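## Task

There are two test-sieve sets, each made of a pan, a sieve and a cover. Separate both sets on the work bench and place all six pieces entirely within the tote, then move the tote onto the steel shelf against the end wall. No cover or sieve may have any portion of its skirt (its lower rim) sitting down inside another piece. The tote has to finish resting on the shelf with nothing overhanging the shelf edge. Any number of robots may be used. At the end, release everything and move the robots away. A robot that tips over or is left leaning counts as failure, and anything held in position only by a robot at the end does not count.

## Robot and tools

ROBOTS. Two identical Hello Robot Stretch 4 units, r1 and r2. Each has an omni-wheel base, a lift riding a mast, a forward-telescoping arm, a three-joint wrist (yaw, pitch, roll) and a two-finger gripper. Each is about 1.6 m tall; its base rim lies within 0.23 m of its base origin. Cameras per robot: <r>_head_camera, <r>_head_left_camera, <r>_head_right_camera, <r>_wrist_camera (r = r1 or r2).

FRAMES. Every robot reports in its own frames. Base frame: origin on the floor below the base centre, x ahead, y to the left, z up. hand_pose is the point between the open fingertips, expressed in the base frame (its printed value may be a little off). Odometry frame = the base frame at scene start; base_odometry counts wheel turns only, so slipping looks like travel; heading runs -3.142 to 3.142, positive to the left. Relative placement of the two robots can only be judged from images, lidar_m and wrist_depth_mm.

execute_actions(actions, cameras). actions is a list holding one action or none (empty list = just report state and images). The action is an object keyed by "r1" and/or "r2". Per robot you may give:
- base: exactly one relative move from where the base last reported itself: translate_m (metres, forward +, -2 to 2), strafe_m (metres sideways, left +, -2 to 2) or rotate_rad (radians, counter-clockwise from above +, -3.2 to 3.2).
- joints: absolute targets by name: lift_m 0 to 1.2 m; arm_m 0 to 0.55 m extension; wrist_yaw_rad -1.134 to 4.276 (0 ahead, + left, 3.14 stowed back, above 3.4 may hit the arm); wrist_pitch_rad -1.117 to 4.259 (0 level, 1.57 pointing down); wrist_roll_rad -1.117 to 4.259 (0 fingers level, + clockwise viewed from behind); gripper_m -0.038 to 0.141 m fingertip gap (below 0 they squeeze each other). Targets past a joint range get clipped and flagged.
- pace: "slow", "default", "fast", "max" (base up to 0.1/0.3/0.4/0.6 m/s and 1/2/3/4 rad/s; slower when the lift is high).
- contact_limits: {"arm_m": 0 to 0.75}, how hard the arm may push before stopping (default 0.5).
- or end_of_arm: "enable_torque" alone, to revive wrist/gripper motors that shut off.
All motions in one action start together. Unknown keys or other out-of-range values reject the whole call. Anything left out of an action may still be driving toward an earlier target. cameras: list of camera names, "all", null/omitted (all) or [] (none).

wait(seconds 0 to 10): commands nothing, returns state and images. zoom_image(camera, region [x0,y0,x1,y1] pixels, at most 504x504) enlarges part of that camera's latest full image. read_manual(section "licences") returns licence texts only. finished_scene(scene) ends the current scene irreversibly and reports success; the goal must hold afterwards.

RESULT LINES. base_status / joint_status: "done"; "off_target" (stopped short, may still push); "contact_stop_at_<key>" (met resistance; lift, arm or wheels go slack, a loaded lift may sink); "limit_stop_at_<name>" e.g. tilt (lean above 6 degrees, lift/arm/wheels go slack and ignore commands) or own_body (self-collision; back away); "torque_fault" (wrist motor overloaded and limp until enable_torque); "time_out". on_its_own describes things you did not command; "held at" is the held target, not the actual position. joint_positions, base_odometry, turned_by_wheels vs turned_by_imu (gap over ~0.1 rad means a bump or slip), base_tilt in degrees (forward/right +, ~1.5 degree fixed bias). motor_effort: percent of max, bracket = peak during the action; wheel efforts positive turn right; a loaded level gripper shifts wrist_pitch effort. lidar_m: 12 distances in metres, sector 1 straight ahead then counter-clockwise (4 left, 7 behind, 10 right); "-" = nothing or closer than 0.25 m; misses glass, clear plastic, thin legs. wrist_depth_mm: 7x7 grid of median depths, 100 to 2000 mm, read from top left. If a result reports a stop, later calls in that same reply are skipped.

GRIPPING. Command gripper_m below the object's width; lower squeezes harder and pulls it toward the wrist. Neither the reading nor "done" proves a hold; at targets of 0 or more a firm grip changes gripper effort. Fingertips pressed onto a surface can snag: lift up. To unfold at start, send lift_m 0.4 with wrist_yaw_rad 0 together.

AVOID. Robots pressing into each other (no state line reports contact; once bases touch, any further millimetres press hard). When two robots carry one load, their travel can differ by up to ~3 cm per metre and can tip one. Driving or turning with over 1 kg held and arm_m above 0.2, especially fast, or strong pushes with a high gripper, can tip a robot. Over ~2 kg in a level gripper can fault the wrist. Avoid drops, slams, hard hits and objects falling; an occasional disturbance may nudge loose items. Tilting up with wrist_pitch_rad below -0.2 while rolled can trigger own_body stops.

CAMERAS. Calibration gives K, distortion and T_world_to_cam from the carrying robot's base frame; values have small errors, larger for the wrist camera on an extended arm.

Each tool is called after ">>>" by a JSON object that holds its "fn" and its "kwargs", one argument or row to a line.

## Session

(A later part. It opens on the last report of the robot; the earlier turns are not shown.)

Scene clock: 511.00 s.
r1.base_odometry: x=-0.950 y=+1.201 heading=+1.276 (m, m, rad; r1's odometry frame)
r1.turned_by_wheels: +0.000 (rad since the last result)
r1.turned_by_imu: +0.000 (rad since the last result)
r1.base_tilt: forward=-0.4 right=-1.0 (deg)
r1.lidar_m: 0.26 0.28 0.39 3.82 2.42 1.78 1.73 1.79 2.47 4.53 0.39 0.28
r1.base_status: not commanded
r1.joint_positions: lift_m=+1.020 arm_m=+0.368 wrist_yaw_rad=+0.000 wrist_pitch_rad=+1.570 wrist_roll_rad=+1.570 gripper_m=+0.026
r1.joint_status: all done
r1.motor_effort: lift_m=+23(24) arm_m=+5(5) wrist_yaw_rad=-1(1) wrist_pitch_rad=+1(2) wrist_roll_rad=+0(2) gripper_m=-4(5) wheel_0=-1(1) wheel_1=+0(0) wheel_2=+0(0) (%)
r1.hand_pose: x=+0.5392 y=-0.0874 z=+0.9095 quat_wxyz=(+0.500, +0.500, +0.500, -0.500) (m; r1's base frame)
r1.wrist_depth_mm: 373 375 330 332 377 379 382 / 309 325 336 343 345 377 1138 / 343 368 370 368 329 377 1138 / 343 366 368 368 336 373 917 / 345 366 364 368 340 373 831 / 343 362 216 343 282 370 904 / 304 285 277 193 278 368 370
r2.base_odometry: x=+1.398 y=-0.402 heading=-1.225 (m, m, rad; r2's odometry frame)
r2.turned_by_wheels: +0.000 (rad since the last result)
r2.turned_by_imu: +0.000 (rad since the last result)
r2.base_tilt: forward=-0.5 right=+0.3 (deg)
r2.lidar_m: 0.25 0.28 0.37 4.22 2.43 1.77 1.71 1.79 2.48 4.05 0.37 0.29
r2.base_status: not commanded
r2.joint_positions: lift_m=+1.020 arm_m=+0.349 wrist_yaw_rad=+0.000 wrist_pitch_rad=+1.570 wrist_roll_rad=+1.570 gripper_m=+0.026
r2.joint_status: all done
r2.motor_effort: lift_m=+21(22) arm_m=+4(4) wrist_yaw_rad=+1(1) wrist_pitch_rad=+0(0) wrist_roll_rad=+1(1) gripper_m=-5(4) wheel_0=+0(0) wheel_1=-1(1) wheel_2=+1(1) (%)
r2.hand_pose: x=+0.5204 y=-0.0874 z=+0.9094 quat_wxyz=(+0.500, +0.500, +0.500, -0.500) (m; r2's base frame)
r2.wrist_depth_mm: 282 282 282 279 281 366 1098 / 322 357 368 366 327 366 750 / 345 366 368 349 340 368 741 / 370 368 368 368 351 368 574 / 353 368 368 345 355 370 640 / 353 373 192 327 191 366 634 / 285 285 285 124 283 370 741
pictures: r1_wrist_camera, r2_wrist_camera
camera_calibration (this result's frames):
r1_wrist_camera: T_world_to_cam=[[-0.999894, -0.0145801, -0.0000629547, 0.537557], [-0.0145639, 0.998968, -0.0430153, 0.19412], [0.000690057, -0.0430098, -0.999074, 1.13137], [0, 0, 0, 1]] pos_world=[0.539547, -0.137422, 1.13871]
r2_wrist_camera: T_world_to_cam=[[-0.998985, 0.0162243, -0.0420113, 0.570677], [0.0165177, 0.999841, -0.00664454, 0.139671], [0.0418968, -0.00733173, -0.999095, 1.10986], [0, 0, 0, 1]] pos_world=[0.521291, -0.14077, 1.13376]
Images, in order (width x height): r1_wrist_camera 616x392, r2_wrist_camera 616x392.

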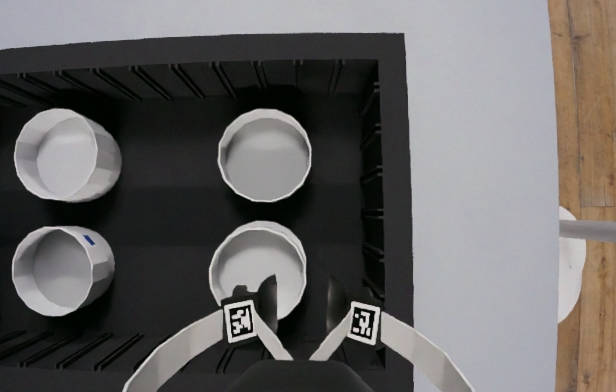

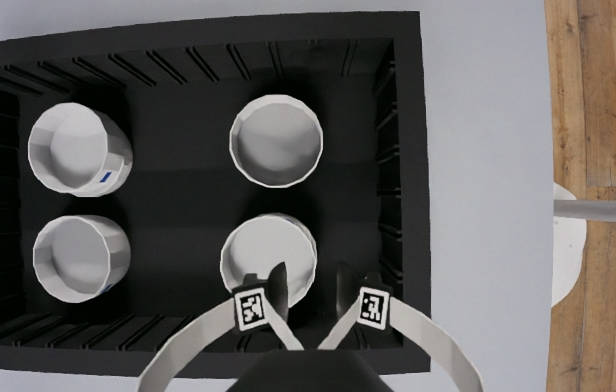

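>>> {"fn": "execute_actions", "kwargs": {
  "actions": [
    {"r1": {"base": {"translate_m": -0.08}, "joints": {"arm_m": 0.05, "wrist_yaw_rad": 0.8, "wrist_pitch_rad": 1.2, "gripper_m": 0.04}, "pace": "fast"}, "r2": {"base": {"translate_m": -0.08}, "joints": {"arm_m": 0.035, "wrist_yaw_rad": -0.25, "wrist_pitch_rad": 1.2, "gripper_m": 0.04}, "pace": "fast"}}
  ],
  "cameras": ["r1_head_camera"]
}}

>>> {"fn": "execute_actions", "kwargs": {
  "actions": [
    {"r1": {"base": {"strafe_m": -0.279}, "joints": {"lift_m": 0.676, "wrist_pitch_rad": 0.0, "wrist_roll_rad": 1.571}, "pace": "fast"}, "r2": {"base": {"strafe_m": 0.014}, "joints": {"lift_m": 0.676, "wrist_pitch_rad": 0.0, "wrist_roll_rad": 1.571}, "pace": "fast"}}
  ]
}}

Scene clock: 582.73 s.
r1.base_odometry: x=-0.974 y=+1.124 heading=+1.276 (m, m, rad; r1's odometry frame)
r1.turned_by_wheels: +0.000 (rad since the last result)
r1.turned_by_imu: -0.001 (rad since the last result)
r1.base_tilt: forward=-0.4 right=-1.0 (deg)
r1.lidar_m: 0.35 0.36 0.52 3.81 2.31 1.71 1.64 1.73 2.33 4.52 0.52 0.36
r1.base_status: done
r1.joint_positions: lift_m=+1.020 arm_m=+0.051 wrist_yaw_rad=+0.800 wrist_pitch_rad=+1.201 wrist_roll_rad=+1.570 gripper_m=+0.040
r1.joint_status: all done
r1.motor_effort: lift_m=+23(23) arm_m=-5(4) wrist_yaw_rad=+0(4) wrist_pitch_rad=+0(5) wrist_roll_rad=-1(0) gripper_m=-4(6) wheel_0=+0(6) wheel_1=-2(8) wheel_2=-1(14) (%)
r1.hand_pose: x=+0.3572 y=+0.0139 z=+0.9290 quat_wxyz=(+0.693, +0.382, +0.595, -0.141) (m; r1's base frame)
r1.wrist_depth_mm: 549 492 410 382 375 343 327 / 544 492 357 399 373 345 946 / 535 488 439 404 370 351 960 / 535 488 439 399 373 1008 946 / 530 480 436 399 1078 991 931 / 530 477 208 402 1060 809 768 / 530 477 424 153 1060 809 759
r2.base_odometry: x=+1.370 y=-0.326 heading=-1.225 (m, m, rad; r2's odometry frame)
r2.turned_by_wheels: +0.000 (rad since the last result)
r2.turned_by_imu: -0.001 (rad since the last result)
r2.base_tilt: forward=-0.5 right=+0.3 (deg)
r2.lidar_m: 0.31 0.34 0.48 4.22 2.30 1.72 1.62 1.71 2.37 4.06 0.49 0.35
r2.base_status: done
r2.joint_positions: lift_m=+1.020 arm_m=+0.036 wrist_yaw_rad=-0.250 wrist_pitch_rad=+1.201 wrist_roll_rad=+1.570 gripper_m=+0.040
r2.joint_status: all done
r2.motor_effort: lift_m=+21(21) arm_m=-4(4) wrist_yaw_rad=+2(4) wrist_pitch_rad=-5(11) wrist_roll_rad=+1(0) gripper_m=-4(7) wheel_0=+1(5) wheel_1=+1(5) wheel_2=+0(5) (%)
r2.hand_pose: x=+0.2860 y=-0.1105 z=+0.9289 quat_wxyz=(+0.529, +0.628, +0.324, -0.469) (m; r2's base frame)
r2.wrist_depth_mm: 559 500 449 1229 1098 1025 960 / 559 500 445 1205 1138 1025 976 / 559 492 449 1205 1160 1042 946 / 466 449 442 1160 1098 854 788 / 544 449 445 418 1078 842 788 / 544 439 195 410 191 1025 778 / 544 433 442 122 1098 1008 960
pictures: r1_head_camera
Images, in order (width x height): r1_head_camera 420x560.

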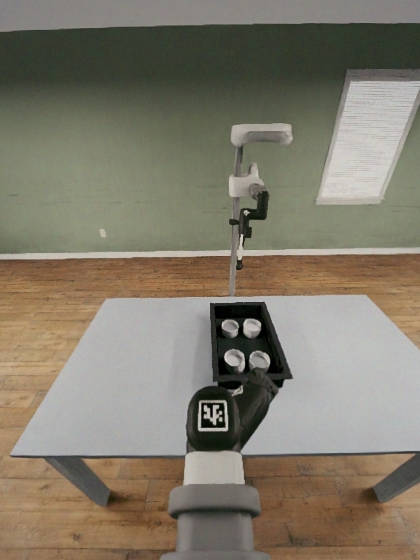

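Scene clock: 584.83 s.
r1.base_odometry: x=-0.707 y=+1.043 heading=+1.276 (m, m, rad; r1's odometry frame)
r1.turned_by_wheels: +0.000 (rad since the last result)
r1.turned_by_imu: -0.001 (rad since the last result)
r1.base_tilt: forward=-0.4 right=-1.0 (deg)
r1.lidar_m: 0.36 0.37 0.52 4.07 2.34 1.71 1.64 1.72 2.35 4.24 0.50 0.37
r1.base_status: done
r1.joint_positions: lift_m=+0.676 arm_m=+0.051 wrist_yaw_rad=+0.800 wrist_pitch_rad=+0.003 wrist_roll_rad=+1.571 gripper_m=+0.040
r1.joint_status: all done
r1.motor_effort: lift_m=+18(20) arm_m=-5(5) wrist_yaw_rad=+0(0) wrist_pitch_rad=-6(10) wrist_roll_rad=+0(2) gripper_m=-6(5) wheel_0=+0(11) wheel_1=+1(10) wheel_2=+0(2) (%)
r1.hand_pose: x=+0.4855 y=+0.1460 z=+0.8536 quat_wxyz=(+0.652, +0.651, +0.276, +0.275) (m; r1's base frame)
r1.wrist_depth_mm: - - - 238 218 183 - / - - - 214 205 184 - / - - - 240 229 185 - / - - - 272 257 185 138 / - - - 315 287 184 - / - - 208 - 251 181 - / - - - 152 309 167 -
r2.base_odometry: x=+1.384 y=-0.322 heading=-1.225 (m, m, rad; r2's odometry frame)
r2.turned_by_wheels: +0.000 (rad since the last result)
r2.turned_by_imu: +0.000 (rad since the last result)
r2.base_tilt: forward=-0.5 right=+0.4 (deg)
r2.lidar_m: 0.32 0.34 0.47 4.22 2.30 1.70 1.61 1.71 2.38 4.07 0.48 0.38
r2.base_status: done
r2.joint_positions: lift_m=+0.676 arm_m=+0.036 wrist_yaw_rad=-0.250 wrist_pitch_rad=+0.003 wrist_roll_rad=+1.571 gripper_m=+0.040
r2.joint_status: all done
r2.motor_effort: lift_m=+14(17) arm_m=-4(4) wrist_yaw_rad=+1(1) wrist_pitch_rad=-9(13) wrist_roll_rad=+0(1) gripper_m=-4(6) wheel_0=+1(9) wheel_1=+0(4) wheel_2=+0(1) (%)
r2.hand_pose: x=+0.4645 y=-0.1561 z=+0.8537 quat_wxyz=(+0.701, +0.702, -0.087, -0.089) (m; r2's base frame)
r2.wrist_depth_mm: - - - - 387 186 - / - - - - 394 188 - / - - - - 322 190 - / - - - - 310 191 - / - - - - 297 190 - / - - 195 291 193 187 - / - 1160 1205 123 276 159 -
pictures: r1_head_camera, r1_head_left_camera, r1_head_right_camera, r1_wrist_camera, r2_head_camera, r2_head_left_camera, r2_head_right_camera, r2_wrist_camera
camera_calibration (this result's frames):
r1_wrist_camera: T_world_to_cam=[[0.00739285, -0.0117897, -0.999903, 0.851302], [-0.686662, 0.726849, -0.013647, 0.298707], [0.726939, 0.686696, -0.00272207, -0.22409], [0, 0, 0, 1]] pos_world=[0.361717, -0.0531966, 0.854686]
r2_wrist_camera: T_world_to_cam=[[0.041579, 0.00724995, -0.999109, 0.845958], [0.253883, 0.967075, 0.0175831, 0.0728141], [0.966341, -0.254388, 0.0383694, -0.297654], [0, 0, 0, 1]] pos_world=[0.233974, -0.152269, 0.855345]
Images, in order (width x height): r1_head_camera 420x560, r1_head_left_camera 420x672, r1_head_right_camera 420x672, r1_wrist_camera 616x392, r2_head_camera 420x560, r2_head_left_camera 420x672, r2_head_right_camera 420x672, r2_wrist_camera 616x392.

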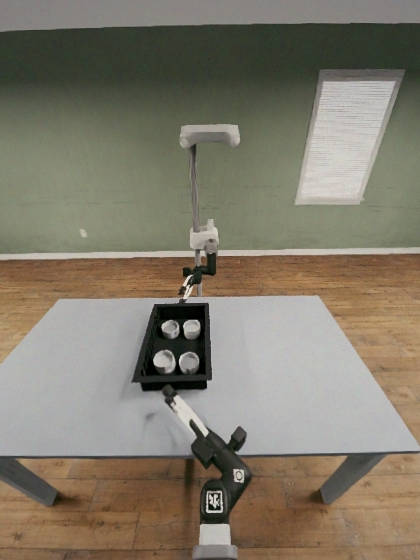

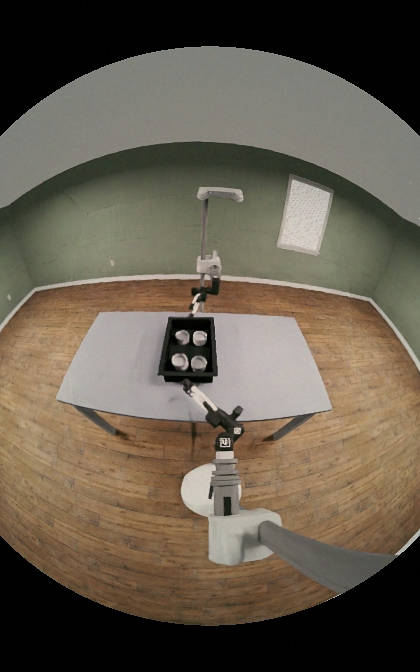

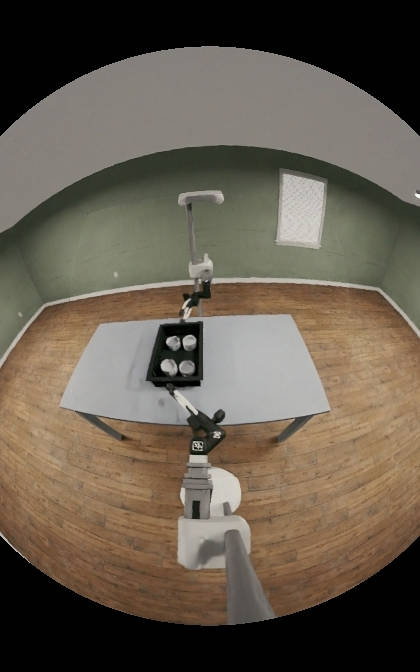

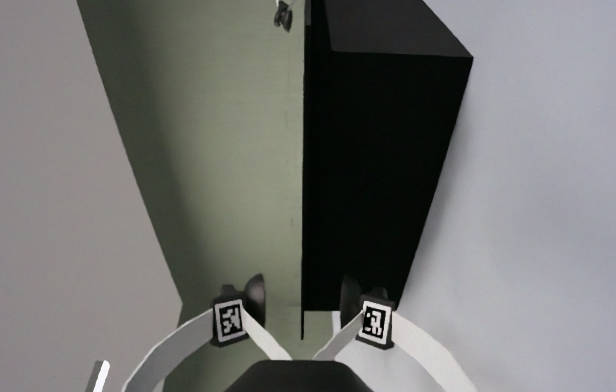

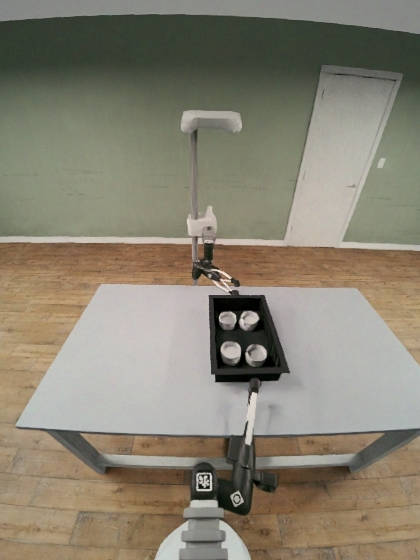

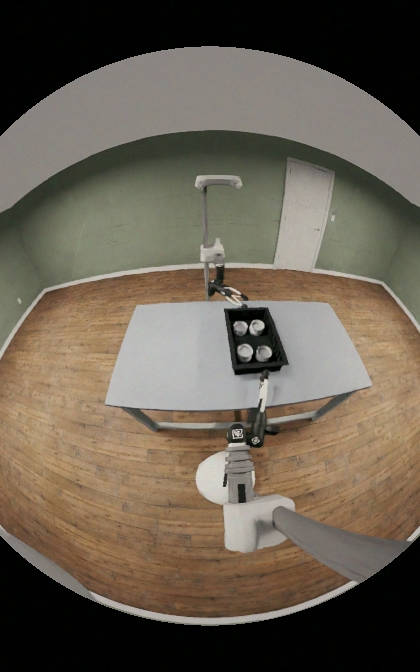

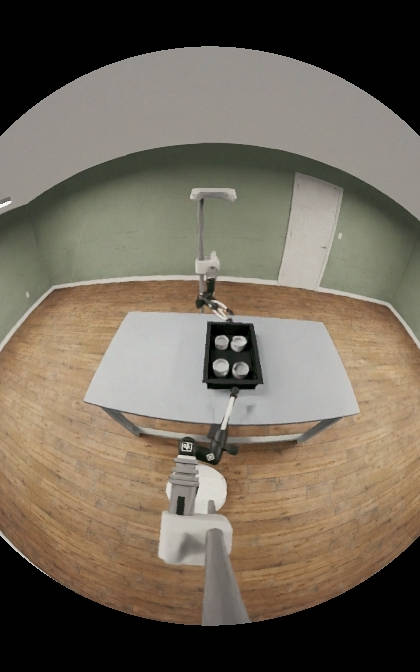

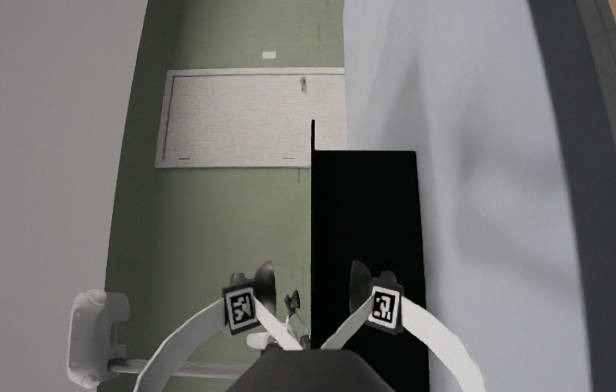

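>>> {"fn": "zoom_image", "kwargs": {
  "camera": "r1_head_camera",
  "region": [110, 260, 260, 440]
}}

>>> {"fn": "zoom_image", "kwargs": {
  "camera": "r2_head_camera",
  "region": [170, 250, 320, 430]
}}

Region (110, 260, 260, 440) of r1_head_camera's 420x560 image, scaled by 2.800, with more detail than that image has.

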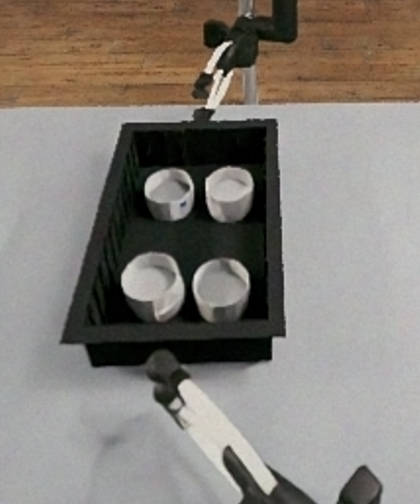

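Region (170, 250, 320, 430) of r2_head_camera's 420x560 image, scaled by 2.800, with more detail than that image has.

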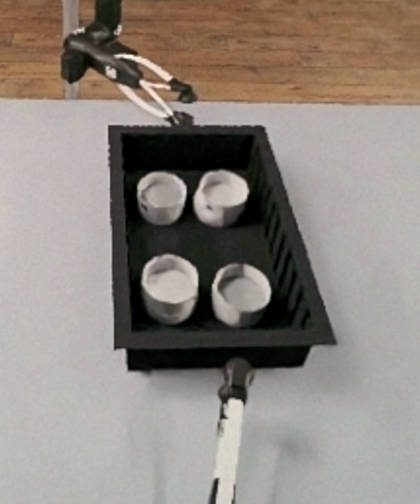

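>>> {"fn": "execute_actions", "kwargs": {
  "actions": [
    {"r1": {"joints": {"arm_m": 0.096, "gripper_m": 0.012}, "contact_limits": {"arm_m": 0.1}}, "r2": {"joints": {"arm_m": 0.078, "gripper_m": 0.012}, "contact_limits": {"arm_m": 0.1}}}
  ],
  "cameras": ["r1_wrist_camera", "r2_wrist_camera", "r1_head_camera", "r2_head_camera"]
}}

Scene clock: 604.50 s.
r1.base_odometry: x=-0.707 y=+1.043 heading=+1.276 (m, m, rad; r1's odometry frame)
r1.turned_by_wheels: +0.000 (rad since the last result)
r1.turned_by_imu: -0.001 (rad since the last result)
r1.base_tilt: forward=-0.4 right=-1.0 (deg)
r1.lidar_m: 0.35 0.37 0.50 4.10 2.32 1.72 1.65 1.72 2.34 4.25 0.50 0.36
r1.base_status: not commanded
r1.joint_positions: lift_m=+0.676 arm_m=+0.095 wrist_yaw_rad=+0.800 wrist_pitch_rad=+0.002 wrist_roll_rad=+1.571 gripper_m=+0.012
r1.joint_status: all done
r1.motor_effort: lift_m=+19(19) arm_m=+6(8) wrist_yaw_rad=-1(0) wrist_pitch_rad=-5(5) wrist_roll_rad=+0(1) gripper_m=-6(7) wheel_0=+0(0) wheel_1=+1(1) wheel_2=+0(0) (%)
r1.contact_limits: arm_m 0.1
r1.hand_pose: x=+0.5297 y=+0.1460 z=+0.8537 quat_wxyz=(+0.652, +0.651, +0.276, +0.275) (m; r1's base frame)
r1.wrist_depth_mm: - - - 242 221 182 - / - - - 186 169 165 - / - - - 186 177 172 - / - - - 210 200 185 138 / - - - 242 229 183 - / - - - 212 252 181 - / - - - 172 182 167 -
r2.base_odometry: x=+1.384 y=-0.322 heading=-1.225 (m, m, rad; r2's odometry frame)
r2.turned_by_wheels: +0.000 (rad since the last result)
r2.turned_by_imu: -0.001 (rad since the last result)
r2.base_tilt: forward=-0.4 right=+0.3 (deg)
r2.lidar_m: 0.34 0.36 0.50 4.23 2.31 1.67 1.62 1.71 2.36 4.08 0.49 0.38
r2.base_status: not commanded
r2.joint_positions: lift_m=+0.676 arm_m=+0.077 wrist_yaw_rad=-0.250 wrist_pitch_rad=+0.003 wrist_roll_rad=+1.571 gripper_m=+0.012
r2.joint_status: all done
r2.motor_effort: lift_m=+14(14) arm_m=+5(7) wrist_yaw_rad=+2(2) wrist_pitch_rad=-8(10) wrist_roll_rad=+1(0) gripper_m=-3(6) wheel_0=+1(1) wheel_1=+0(0) wheel_2=+0(0) (%)
r2.contact_limits: arm_m 0.1
r2.hand_pose: x=+0.5060 y=-0.1561 z=+0.8537 quat_wxyz=(+0.701, +0.702, -0.087, -0.089) (m; r2's base frame)
r2.wrist_depth_mm: - - - - 389 185 - / - - - - 394 188 - / - - - - 281 190 - / - - - - 270 191 - / - - - 262 258 190 - / 1983 - - 211 190 187 - / - 1138 1182 128 238 159 -
pictures: r1_head_camera, r1_wrist_camera, r2_head_camera, r2_wrist_camera
camera_calibration (this result's frames):
r1_wrist_camera: T_world_to_cam=[[0.00749186, -0.0116876, -0.999904, 0.85095], [-0.686658, 0.726852, -0.0136408, 0.329002], [0.726942, 0.686694, -0.00257991, -0.25629], [0, 0, 0, 1]] pos_world=[0.405845, -0.0531971, 0.854694]
r2_wrist_camera: T_world_to_cam=[[0.0416992, 0.00723426, -0.999104, 0.844201], [0.253842, 0.967086, 0.0175969, 0.0622824], [0.966346, -0.254348, 0.0384904, -0.337839], [0, 0, 0, 1]] pos_world=[0.275457, -0.152268, 0.855352]
Images, in order (width x height): r1_head_camera 420x560, r1_wrist_camera 616x392, r2_head_camera 420x560, r2_wrist_camera 616x392.

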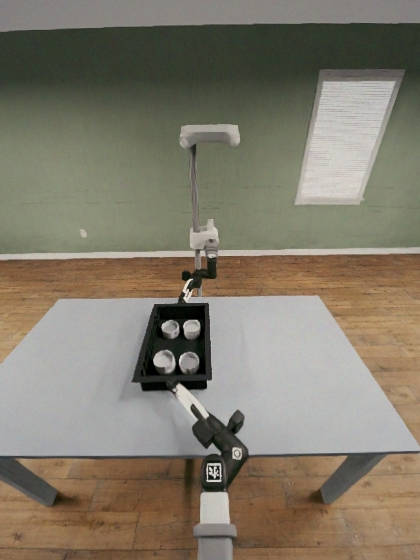

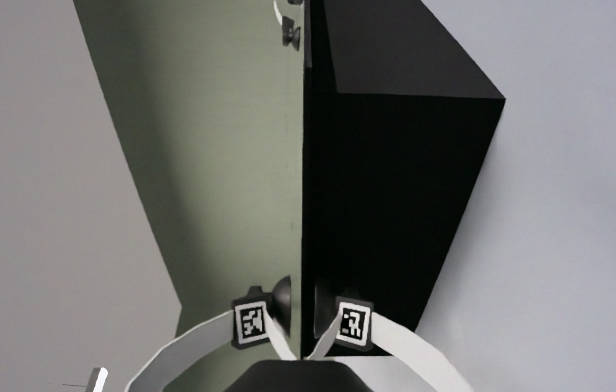

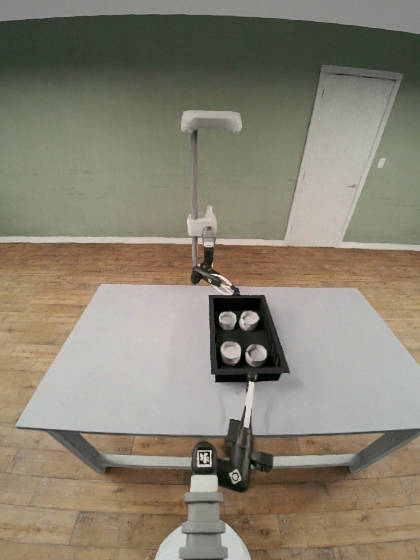

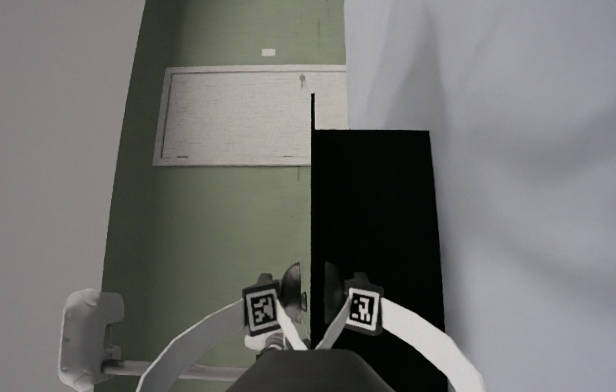

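>>> {"fn": "execute_actions", "kwargs": {
  "actions": [
    {"r1": {"joints": {"arm_m": 0.105}, "contact_limits": {"arm_m": 0.08}, "pace": "slow"}, "r2": {"joints": {"arm_m": 0.087}, "contact_limits": {"arm_m": 0.08}, "pace": "slow"}}
  ],
  "cameras": ["r1_head_camera", "r2_head_camera"]
}}

Scene clock: 609.10 s.
r1.base_odometry: x=-0.707 y=+1.043 heading=+1.276 (m, m, rad; r1's odometry frame)
r1.turned_by_wheels: +0.000 (rad since the last result)
r1.turned_by_imu: -0.001 (rad since the last result)
r1.base_tilt: forward=-0.4 right=-1.0 (deg)
r1.lidar_m: 0.34 0.35 0.50 4.09 2.32 1.73 1.64 1.73 2.35 4.23 0.52 0.37
r1.base_status: not commanded
r1.joint_positions: lift_m=+0.676 arm_m=+0.104 wrist_yaw_rad=+0.800 wrist_pitch_rad=+0.002 wrist_roll_rad=+1.571 gripper_m=+0.012
r1.joint_status: all done
r1.motor_effort: lift_m=+19(18) arm_m=+6(7) wrist_yaw_rad=+0(0) wrist_pitch_rad=-5(4) wrist_roll_rad=+0(2) gripper_m=-6(6) wheel_0=+0(0) wheel_1=+1(1) wheel_2=+0(0) (%)
r1.contact_limits: arm_m 0.08
r1.hand_pose: x=+0.5386 y=+0.1460 z=+0.8537 quat_wxyz=(+0.652, +0.651, +0.276, +0.275) (m; r1's base frame)
r1.wrist_depth_mm: - - - 242 221 182 - / - - - 186 169 164 - / - - - 175 166 163 - / - - - 198 188 179 138 / - - - 229 216 183 - / - - - 211 237 181 - / - - - 172 182 167 -
r2.base_odometry: x=+1.384 y=-0.322 heading=-1.225 (m, m, rad; r2's odometry frame)
r2.turned_by_wheels: +0.000 (rad since the last result)
r2.turned_by_imu: -0.001 (rad since the last result)
r2.base_tilt: forward=-0.4 right=+0.4 (deg)
r2.lidar_m: 0.32 0.36 0.50 4.22 2.29 1.68 1.62 1.68 2.36 4.07 0.47 0.38
r2.base_status: not commanded
r2.joint_positions: lift_m=+0.676 arm_m=+0.086 wrist_yaw_rad=-0.250 wrist_pitch_rad=+0.003 wrist_roll_rad=+1.571 gripper_m=+0.012
r2.joint_status: all done
r2.motor_effort: lift_m=+14(14) arm_m=+4(4) wrist_yaw_rad=+1(1) wrist_pitch_rad=-7(8) wrist_roll_rad=+0(0) gripper_m=-3(6) wheel_0=+1(1) wheel_1=+0(0) wheel_2=+0(0) (%)
r2.contact_limits: arm_m 0.08
r2.hand_pose: x=+0.5150 y=-0.1561 z=+0.8537 quat_wxyz=(+0.701, +0.702, -0.087, -0.089) (m; r2's base frame)
r2.wrist_depth_mm: - - - - 384 186 - / - - - - 392 188 - / - - - - 272 190 - / - - - - 259 190 - / - - - 254 249 190 - / - - - 211 189 187 - / 1060 1138 1160 128 229 158 -
pictures: r1_head_camera, r2_head_camera
Images, in order (width x height): r1_head_camera 420x560, r2_head_camera 420x560.

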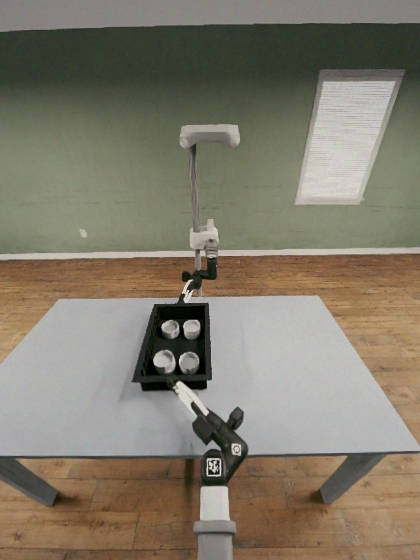

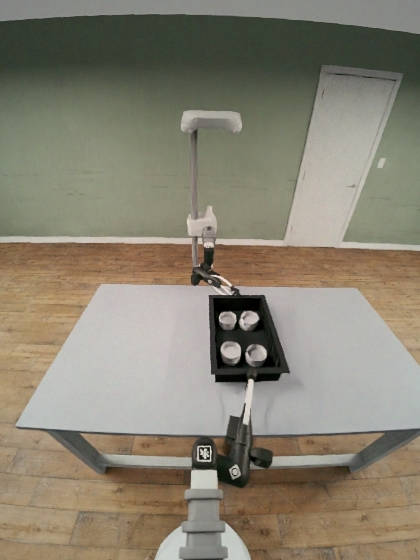

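>>> {"fn": "zoom_image", "kwargs": {
  "camera": "r1_head_camera",
  "region": [130, 350, 220, 420]
}}

>>> {"fn": "zoom_image", "kwargs": {
  "camera": "r2_head_camera",
  "region": [205, 340, 295, 410]
}}

Region (130, 350, 220, 420) of r1_head_camera's 420x560 image, scaled by 5.600, with more detail than that image has.

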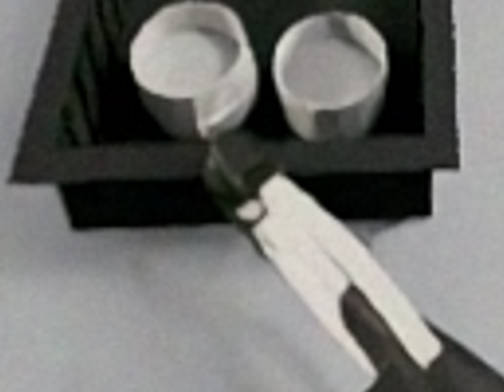

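Region (205, 340, 295, 410) of r2_head_camera's 420x560 image, scaled by 5.600, with more detail than that image has.

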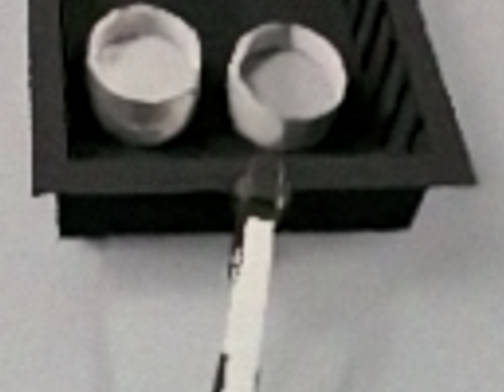

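>>> {"fn": "execute_actions", "kwargs": {
  "actions": [
    {"r1": {"joints": {"arm_m": 0.11}, "contact_limits": {"arm_m": 0.08}, "pace": "slow"}, "r2": {"joints": {"arm_m": 0.093}, "contact_limits": {"arm_m": 0.08}, "pace": "slow"}}
  ],
  "cameras": []
}}

Scene clock: 621.23 s.
r1.base_odometry: x=-0.707 y=+1.043 heading=+1.276 (m, m, rad; r1's odometry frame)
r1.turned_by_wheels: +0.000 (rad since the last result)
r1.turned_by_imu: -0.001 (rad since the last result)
r1.base_tilt: forward=-0.4 right=-1.0 (deg)
r1.lidar_m: 0.35 0.37 0.50 4.10 2.30 1.72 1.65 1.71 2.34 4.24 0.50 0.35
r1.base_status: not commanded
r1.joint_positions: lift_m=+0.676 arm_m=+0.109 wrist_yaw_rad=+0.803 wrist_pitch_rad=+0.003 wrist_roll_rad=+1.571 gripper_m=+0.012
r1.joint_status: all done
r1.motor_effort: lift_m=+19(19) arm_m=+8(6) wrist_yaw_rad=-9(10) wrist_pitch_rad=-5(5) wrist_roll_rad=+1(1) gripper_m=-4(7) wheel_0=+0(1) wheel_1=+1(1) wheel_2=+0(0) (%)
r1.contact_limits: arm_m 0.08
r1.hand_pose: x=+0.5429 y=+0.1468 z=+0.8536 quat_wxyz=(+0.651, +0.651, +0.277, +0.275) (m; r1's base frame)
r1.wrist_depth_mm: - - - 239 220 181 - / - - - 185 168 164 - / - - - 171 163 160 - / - - - 195 185 176 137 / - - - 225 212 182 - / - - - 211 235 180 - / - - - 167 259 166 -
r2.base_odometry: x=+1.384 y=-0.322 heading=-1.225 (m, m, rad; r2's odometry frame)
r2.turned_by_wheels: +0.000 (rad since the last result)
r2.turned_by_imu: -0.001 (rad since the last result)
r2.base_tilt: forward=-0.5 right=+0.3 (deg)
r2.lidar_m: 0.33 0.35 0.50 4.20 2.31 1.67 1.61 1.68 2.38 4.09 0.48 0.39
r2.base_status: not commanded
r2.joint_positions: lift_m=+0.676 arm_m=+0.092 wrist_yaw_rad=-0.254 wrist_pitch_rad=+0.003 wrist_roll_rad=+1.571 gripper_m=+0.012
r2.joint_status: all done
r2.motor_effort: lift_m=+14(15) arm_m=+7(8) wrist_yaw_rad=+11(11) wrist_pitch_rad=-9(11) wrist_roll_rad=+0(1) gripper_m=-6(7) wheel_0=+1(1) wheel_1=+0(0) wheel_2=-1(1) (%)
r2.contact_limits: arm_m 0.08
r2.hand_pose: x=+0.5200 y=-0.1570 z=+0.8536 quat_wxyz=(+0.701, +0.702, -0.088, -0.091) (m; r2's base frame)
r2.wrist_depth_mm: - - - - 379 184 - / - - - - 389 186 - / - - - - 264 188 - / - - - - 252 189 - / - - - 248 243 188 - / - - - 211 189 186 - / 1025 1160 1160 128 224 158 -
pictures: none
No camera images: the call's "cameras" was empty. Leave "cameras" out to get every camera's image.

>>> {"fn": "execute_actions", "kwargs": {
  "actions": [
    {"r1": {"joints": {"arm_m": 0.115, "gripper_m": -0.035}, "contact_limits": {"arm_m": 0.15}, "pace": "slow"}, "r2": {"joints": {"arm_m": 0.099, "gripper_m": -0.035}, "contact_limits": {"arm_m": 0.15}, "pace": "slow"}}
  ],
  "cameras": ["r1_wrist_camera", "r2_wrist_camera"]
}}

Scene clock: 627.10 s.
r1.base_odometry: x=-0.707 y=+1.043 heading=+1.276 (m, m, rad; r1's odometry frame)
r1.turned_by_wheels: +0.000 (rad since the last result)
r1.turned_by_imu: -0.001 (rad since the last result)
r1.base_tilt: forward=-0.4 right=-1.0 (deg)
r1.lidar_m: 0.34 0.37 0.48 4.08 2.33 1.73 1.65 1.73 2.34 4.25 0.50 0.36
r1.base_status: not commanded
r1.joint_positions: lift_m=+0.676 arm_m=+0.114 wrist_yaw_rad=+0.799 wrist_pitch_rad=+0.002 wrist_roll_rad=+1.572 gripper_m=-0.034
r1.joint_status: all done
r1.motor_effort: lift_m=+19(19) arm_m=+4(6) wrist_yaw_rad=+1(20) wrist_pitch_rad=-4(13) wrist_roll_rad=-3(2) gripper_m=-23(24) wheel_0=+0(0) wheel_1=+1(1) wheel_2=+0(0) (%)
r1.contact_limits: arm_m 0.15
r1.hand_pose: x=+0.5490 y=+0.1458 z=+0.8537 quat_wxyz=(+0.651, +0.651, +0.276, +0.274) (m; r1's base frame)
r1.wrist_depth_mm: - - - 224 204 182 - / - - - 171 155 157 - / - - - 166 158 158 - / - - - 187 178 173 138 / - - - 216 204 185 - / - - - 204 224 182 - / - - - 266 262 151 -
r2.base_odometry: x=+1.384 y=-0.322 heading=-1.225 (m, m, rad; r2's odometry frame)
r2.turned_by_wheels: +0.000 (rad since the last result)
r2.turned_by_imu: -0.001 (rad since the last result)
r2.base_tilt: forward=-0.4 right=+0.3 (deg)
r2.lidar_m: 0.35 0.36 0.51 4.21 2.30 1.68 1.63 1.69 2.37 4.07 0.50 0.36
r2.base_status: not commanded
r2.joint_positions: lift_m=+0.676 arm_m=+0.098 wrist_yaw_rad=-0.248 wrist_pitch_rad=+0.002 wrist_roll_rad=+1.571 gripper_m=-0.034
r2.joint_status: all done
r2.motor_effort: lift_m=+14(14) arm_m=+3(9) wrist_yaw_rad=-5(26) wrist_pitch_rad=-7(16) wrist_roll_rad=+1(0) gripper_m=-22(19) wheel_0=+1(1) wheel_1=+0(0) wheel_2=+0(4) (%)
r2.contact_limits: arm_m 0.15
r2.hand_pose: x=+0.5276 y=-0.1555 z=+0.8540 quat_wxyz=(+0.702, +0.702, -0.087, -0.088) (m; r2's base frame)
r2.wrist_depth_mm: - - - - 397 186 - / - - - - 399 190 - / - - - - 254 191 - / - - - - 244 193 - / - - - - 234 191 - / 1983 - 182 203 181 176 - / 1008 1118 - 127 216 151 -
pictures: r1_wrist_camera, r2_wrist_camera
camera_calibration (this result's frames):
r1_wrist_camera: T_world_to_cam=[[0.0069451, -0.0108735, -0.999917, 0.851055], [-0.686032, 0.727461, -0.0126757, 0.341207], [0.727539, 0.686063, -0.00240731, -0.27059], [0, 0, 0, 1]] pos_world=[0.425033, -0.0533191, 0.854658]
r2_wrist_camera: T_world_to_cam=[[0.0425046, 0.00711931, -0.999071, 0.843069], [0.251675, 0.967652, 0.0176027, 0.0574645], [0.966878, -0.25219, 0.0393379, -0.35925], [0, 0, 0, 1]] pos_world=[0.297054, -0.152207, 0.855406]
Images, in order (width x height): r1_wrist_camera 616x392, r2_wrist_camera 616x392.

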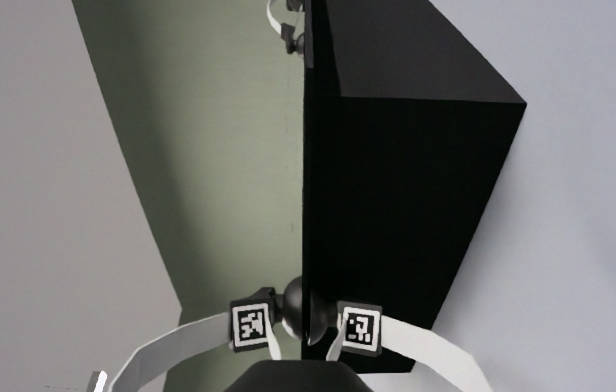

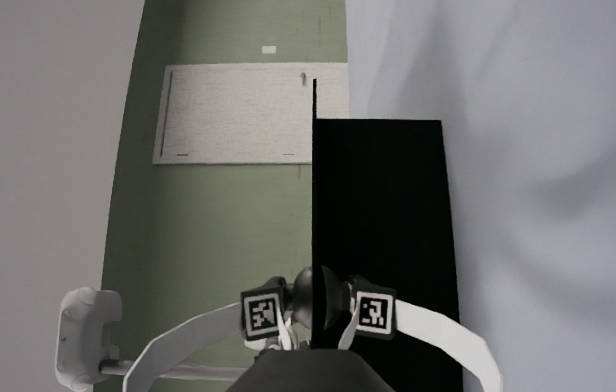

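>>> {"fn": "execute_actions", "kwargs": {
  "actions": [
    {"r1": {"joints": {"lift_m": 0.72}, "pace": "slow"}, "r2": {"joints": {"lift_m": 0.72, "arm_m": 0.102}, "pace": "slow"}}
  ],
  "cameras": ["r1_wrist_camera", "r2_wrist_camera", "r1_head_camera"]
}}

Scene clock: 634.20 s.
r1.base_odometry: x=-0.707 y=+1.043 heading=+1.276 (m, m, rad; r1's odometry frame)
r1.turned_by_wheels: +0.000 (rad since the last result)
r1.turned_by_imu: -0.001 (rad since the last result)
r1.base_tilt: forward=-0.4 right=-1.0 (deg)
r1.lidar_m: 0.34 0.36 0.49 4.08 2.33 1.72 1.65 1.71 2.33 4.23 0.51 0.35
r1.base_status: not commanded
r1.joint_positions: lift_m=+0.720 arm_m=+0.114 wrist_yaw_rad=+0.801 wrist_pitch_rad=+0.009 wrist_roll_rad=+1.572 gripper_m=-0.034
r1.joint_status: all done
r1.motor_effort: lift_m=+26(25) arm_m=+4(5) wrist_yaw_rad=-3(2) wrist_pitch_rad=-23(23) wrist_roll_rad=-2(2) gripper_m=-20(22) wheel_0=+0(0) wheel_1=+1(1) wheel_2=+0(0) (%)
r1.hand_pose: x=+0.5488 y=+0.1463 z=+0.8953 quat_wxyz=(+0.652, +0.650, +0.279, +0.273) (m; r1's base frame)
r1.wrist_depth_mm: - - - 488 206 227 - / - - - 535 156 160 191 / - - - 549 158 158 192 / - - - 462 178 183 193 / - - - 389 204 219 192 / - - - 201 223 258 195 / - - 179 182 230 216 -
r2.base_odometry: x=+1.384 y=-0.322 heading=-1.225 (m, m, rad; r2's odometry frame)
r2.turned_by_wheels: +0.000 (rad since the last result)
r2.turned_by_imu: -0.001 (rad since the last result)
r2.base_tilt: forward=-0.5 right=+0.3 (deg)
r2.lidar_m: 0.33 0.36 0.50 4.20 2.25 1.69 1.62 1.71 2.38 4.08 0.47 0.39
r2.base_status: not commanded
r2.joint_positions: lift_m=+0.720 arm_m=+0.101 wrist_yaw_rad=-0.252 wrist_pitch_rad=+0.010 wrist_roll_rad=+1.571 gripper_m=-0.035
r2.joint_status: all done
r2.on_its_own: wrist_pitch_rad is at rest, and its effort (-29) is outside its rest range (-23 to +23)
r2.motor_effort: lift_m=+23(21) arm_m=+5(9) wrist_yaw_rad=+6(5) wrist_pitch_rad=-29(31) wrist_roll_rad=+0(0) gripper_m=-18(21) wheel_0=+1(1) wheel_1=+0(0) wheel_2=+1(0) (%)
r2.hand_pose: x=+0.5296 y=-0.1565 z=+0.8950 quat_wxyz=(+0.701, +0.702, -0.085, -0.092) (m; r2's base frame)
r2.wrist_depth_mm: - - - - 539 265 - / - - - - 549 268 199 / - - - - 255 257 201 / - - - - 245 253 202 / - - - - 234 236 200 / - - - 198 181 231 198 / - 1118 1138 121 216 213 -
pictures: r1_head_camera, r1_wrist_camera, r2_wrist_camera
camera_calibration (this result's frames):
r1_wrist_camera: T_world_to_cam=[[0.00245045, -0.0155171, -0.999877, 0.895717], [-0.687377, 0.726185, -0.0129543, 0.342394], [0.726297, 0.687324, -0.00888661, -0.264318], [0, 0, 0, 1]] pos_world=[0.425132, -0.0530709, 0.897693]
r2_wrist_camera: T_world_to_cam=[[0.0349181, 0.00891281, -0.99935, 0.88847], [0.255524, 0.966643, 0.0175493, 0.0550537], [0.966172, -0.255971, 0.0314759, -0.356202], [0, 0, 0, 1]] pos_world=[0.299061, -0.152313, 0.898138]
Images, in order (width x height): r1_head_camera 420x560, r1_wrist_camera 616x392, r2_wrist_camera 616x392.

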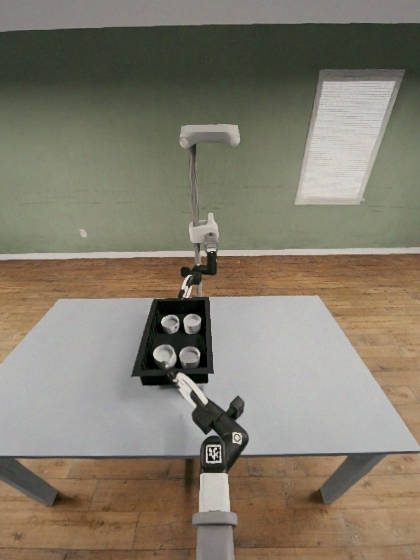

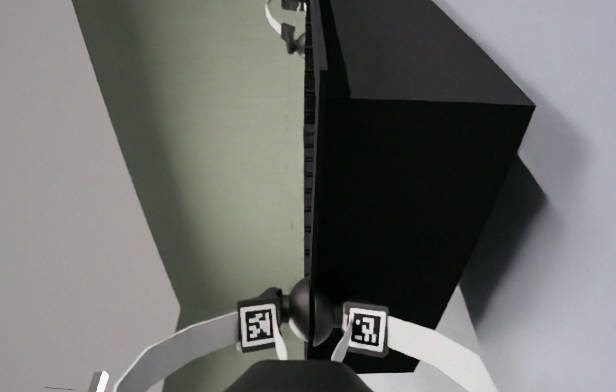

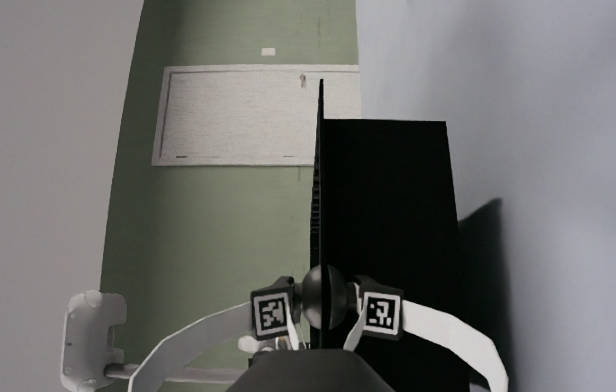

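>>> {"fn": "execute_actions", "kwargs": {
  "actions": [
    {"r1": {"base": {"strafe_m": 0.7}}, "r2": {"base": {"strafe_m": -0.7}}}
  ],
  "cameras": ["r1_head_camera", "r2_head_camera"]
}}

Scene clock: 647.47 s.
r1.base_odometry: x=-1.376 y=+1.246 heading=+1.276 (m, m, rad; r1's odometry frame)
r1.turned_by_wheels: +0.000 (rad since the last result)
r1.turned_by_imu: +0.001 (rad since the last result)
r1.base_tilt: forward=-0.4 right=-1.0 (deg)
r1.lidar_m: 0.36 0.36 3.52 3.41 2.34 1.69 1.63 1.72 2.33 4.94 0.51 0.36
r1.base_status: done
r1.joint_positions: lift_m=+0.720 arm_m=+0.114 wrist_yaw_rad=+0.802 wrist_pitch_rad=+0.009 wrist_roll_rad=+1.572 gripper_m=-0.034
r1.joint_status: not commanded
r1.motor_effort: lift_m=+26(25) arm_m=+5(4) wrist_yaw_rad=-6(8) wrist_pitch_rad=-23(23) wrist_roll_rad=-2(2) gripper_m=-20(20) wheel_0=+2(8) wheel_1=+2(12) wheel_2=+0(0) (%)
r1.hand_pose: x=+0.5486 y=+0.1466 z=+0.8953 quat_wxyz=(+0.652, +0.650, +0.279, +0.273) (m; r1's base frame)
r1.wrist_depth_mm: - - - 492 205 226 - / - - - 539 156 160 191 / - - - 549 158 158 192 / - - - 459 178 183 192 / - - - 389 204 218 197 / - - - 200 224 243 195 / - - 179 182 230 216 -
r2.base_odometry: x=+0.725 y=-0.559 heading=-1.225 (m, m, rad; r2's odometry frame)
r2.turned_by_wheels: +0.000 (rad since the last result)
r2.turned_by_imu: -0.004 (rad since the last result)
r2.base_tilt: forward=-0.5 right=+0.3 (deg)
r2.lidar_m: 0.33 0.35 0.49 4.91 2.34 1.71 1.61 1.70 2.34 3.36 3.50 0.37
r2.base_status: done
r2.joint_positions: lift_m=+0.720 arm_m=+0.101 wrist_yaw_rad=-0.253 wrist_pitch_rad=+0.010 wrist_roll_rad=+1.571 gripper_m=-0.035
r2.joint_status: not commanded
r2.on_its_own: wrist_pitch_rad is at rest, and its effort (-29) is outside its rest range (-23 to +23)
r2.motor_effort: lift_m=+23(24) arm_m=+5(5) wrist_yaw_rad=+10(9) wrist_pitch_rad=-29(30) wrist_roll_rad=+0(0) gripper_m=-19(20) wheel_0=-2(7) wheel_1=+0(8) wheel_2=-2(3) (%)
r2.hand_pose: x=+0.5294 y=-0.1568 z=+0.8950 quat_wxyz=(+0.701, +0.702, -0.086, -0.093) (m; r2's base frame)
r2.wrist_depth_mm: - - - - - 1756 1281 / - - - - - 1808 1281 / - - - - 256 1708 1308 / - - - - 246 1756 1281 / - - - - 234 236 200 / - - - 198 181 233 198 / - 1098 1138 122 216 212 -
pictures: r1_head_camera, r2_head_camera
Images, in order (width x height): r1_head_camera 420x560, r2_head_camera 420x560.

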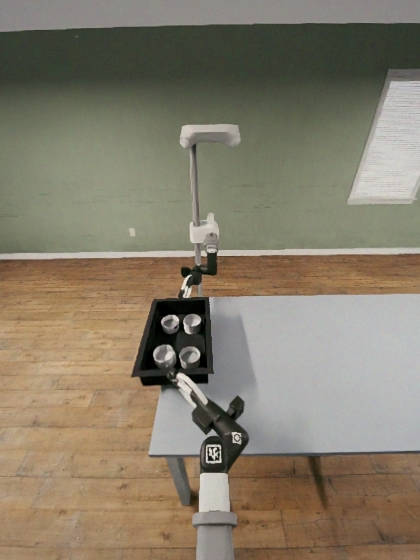

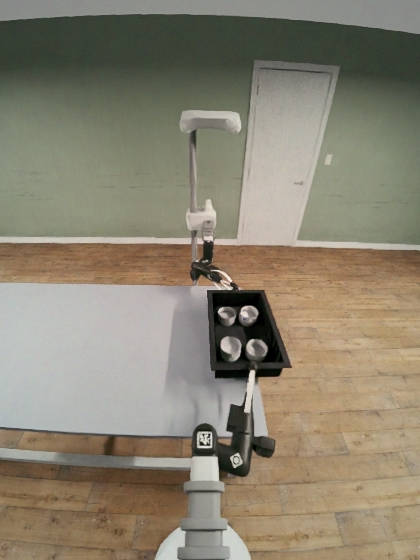

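>>> {"fn": "execute_actions", "kwargs": {
  "actions": [
    {"r1": {"base": {"strafe_m": 1.5}, "pace": "fast"}, "r2": {"base": {"strafe_m": -1.5}, "pace": "fast"}}
  ],
  "cameras": ["r1_head_camera", "r2_head_camera", "r1_head_left_camera", "r2_head_right_camera"]
}}

Scene clock: 678.33 s.
r1.base_odometry: x=-2.812 y=+1.682 heading=+1.276 (m, m, rad; r1's odometry frame)
r1.turned_by_wheels: +0.000 (rad since the last result)
r1.turned_by_imu: +0.001 (rad since the last result)
r1.base_tilt: forward=-0.3 right=-1.0 (deg)
r1.lidar_m: 0.55 0.56 1.95 1.88 2.31 1.71 1.63 1.68 2.35 1.43 1.37 3.23
r1.base_status: done
r1.joint_positions: lift_m=+0.720 arm_m=+0.114 wrist_yaw_rad=+0.800 wrist_pitch_rad=+0.009 wrist_roll_rad=+1.572 gripper_m=-0.034
r1.joint_status: not commanded
r1.motor_effort: lift_m=+26(25) arm_m=+4(4) wrist_yaw_rad=+0(8) wrist_pitch_rad=-23(23) wrist_roll_rad=-2(2) gripper_m=-22(22) wheel_0=+0(13) wheel_1=-2(12) wheel_2=+0(0) (%)
r1.hand_pose: x=+0.5489 y=+0.1460 z=+0.8953 quat_wxyz=(+0.652, +0.650, +0.278, +0.272) (m; r1's base frame)
r1.wrist_depth_mm: - - - 488 206 1537 1255 / - - - 539 156 160 1229 / - - - 549 158 158 1229 / - - - 459 178 183 1229 / - - - 389 204 1464 1229 / - - - 202 224 1708 1229 / - - 179 200 230 1464 1229
r2.base_odometry: x=-0.686 y=-1.067 heading=-1.225 (m, m, rad; r2's odometry frame)
r2.turned_by_wheels: +0.000 (rad since the last result)
r2.turned_by_imu: -0.003 (rad since the last result)
r2.base_tilt: forward=-0.5 right=+0.3 (deg)
r2.lidar_m: 0.49 3.18 1.33 1.34 2.30 1.72 1.61 1.70 2.36 1.87 1.94 0.52
r2.base_status: done
r2.joint_positions: lift_m=+0.720 arm_m=+0.101 wrist_yaw_rad=-0.250 wrist_pitch_rad=+0.010 wrist_roll_rad=+1.571 gripper_m=-0.035
r2.joint_status: not commanded
r2.on_its_own: wrist_pitch_rad is at rest, and its effort (-29) is outside its rest range (-23 to +23)
r2.motor_effort: lift_m=+23(22) arm_m=+4(5) wrist_yaw_rad=+0(10) wrist_pitch_rad=-29(29) wrist_roll_rad=+0(1) gripper_m=-16(21) wheel_0=+0(9) wheel_1=+0(10) wheel_2=+0(5) (%)
r2.hand_pose: x=+0.5301 y=-0.1560 z=+0.8950 quat_wxyz=(+0.701, +0.702, -0.085, -0.091) (m; r2's base frame)
r2.wrist_depth_mm: - - - - - 1808 1281 / - - - - - 1863 1308 / - - - - 257 1708 1308 / - - - - 246 1756 1308 / - - - - 236 1661 1255 / - - - 200 180 1205 1008 / - 1118 1138 122 216 216 960
pictures: r1_head_camera, r1_head_left_camera, r2_head_camera, r2_head_right_camera
Images, in order (width x height): r1_head_camera 420x560, r1_head_left_camera 420x672, r2_head_camera 420x560, r2_head_right_camera 420x672.

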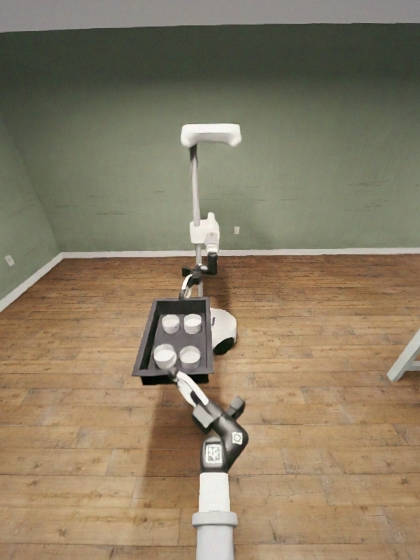

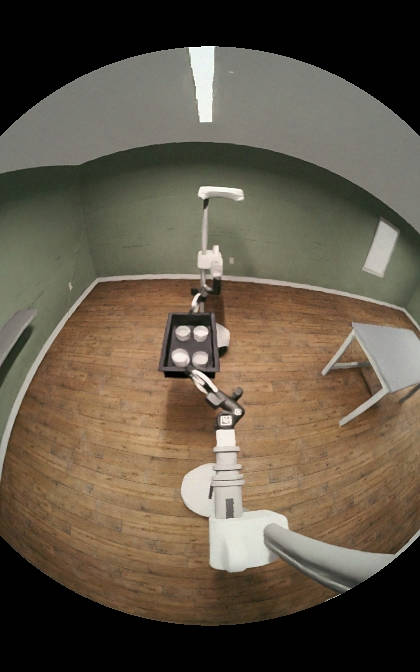

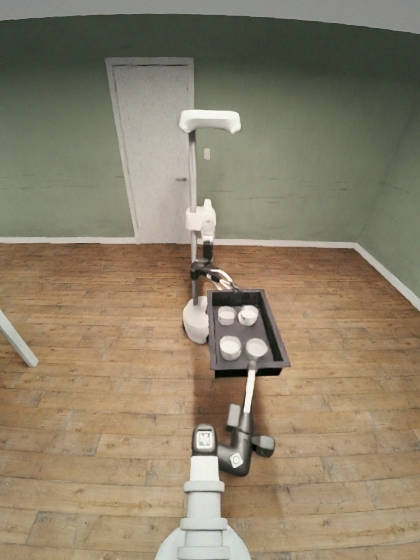

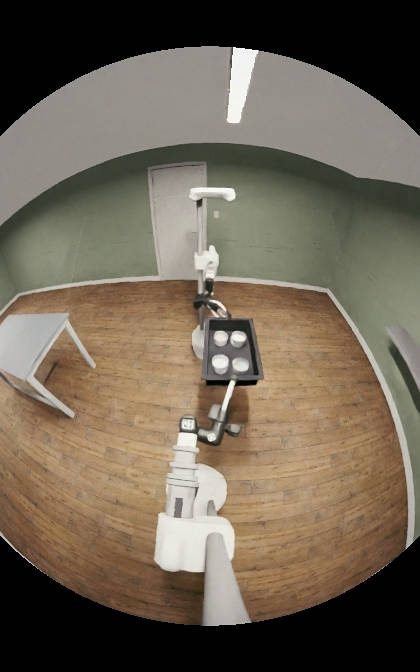

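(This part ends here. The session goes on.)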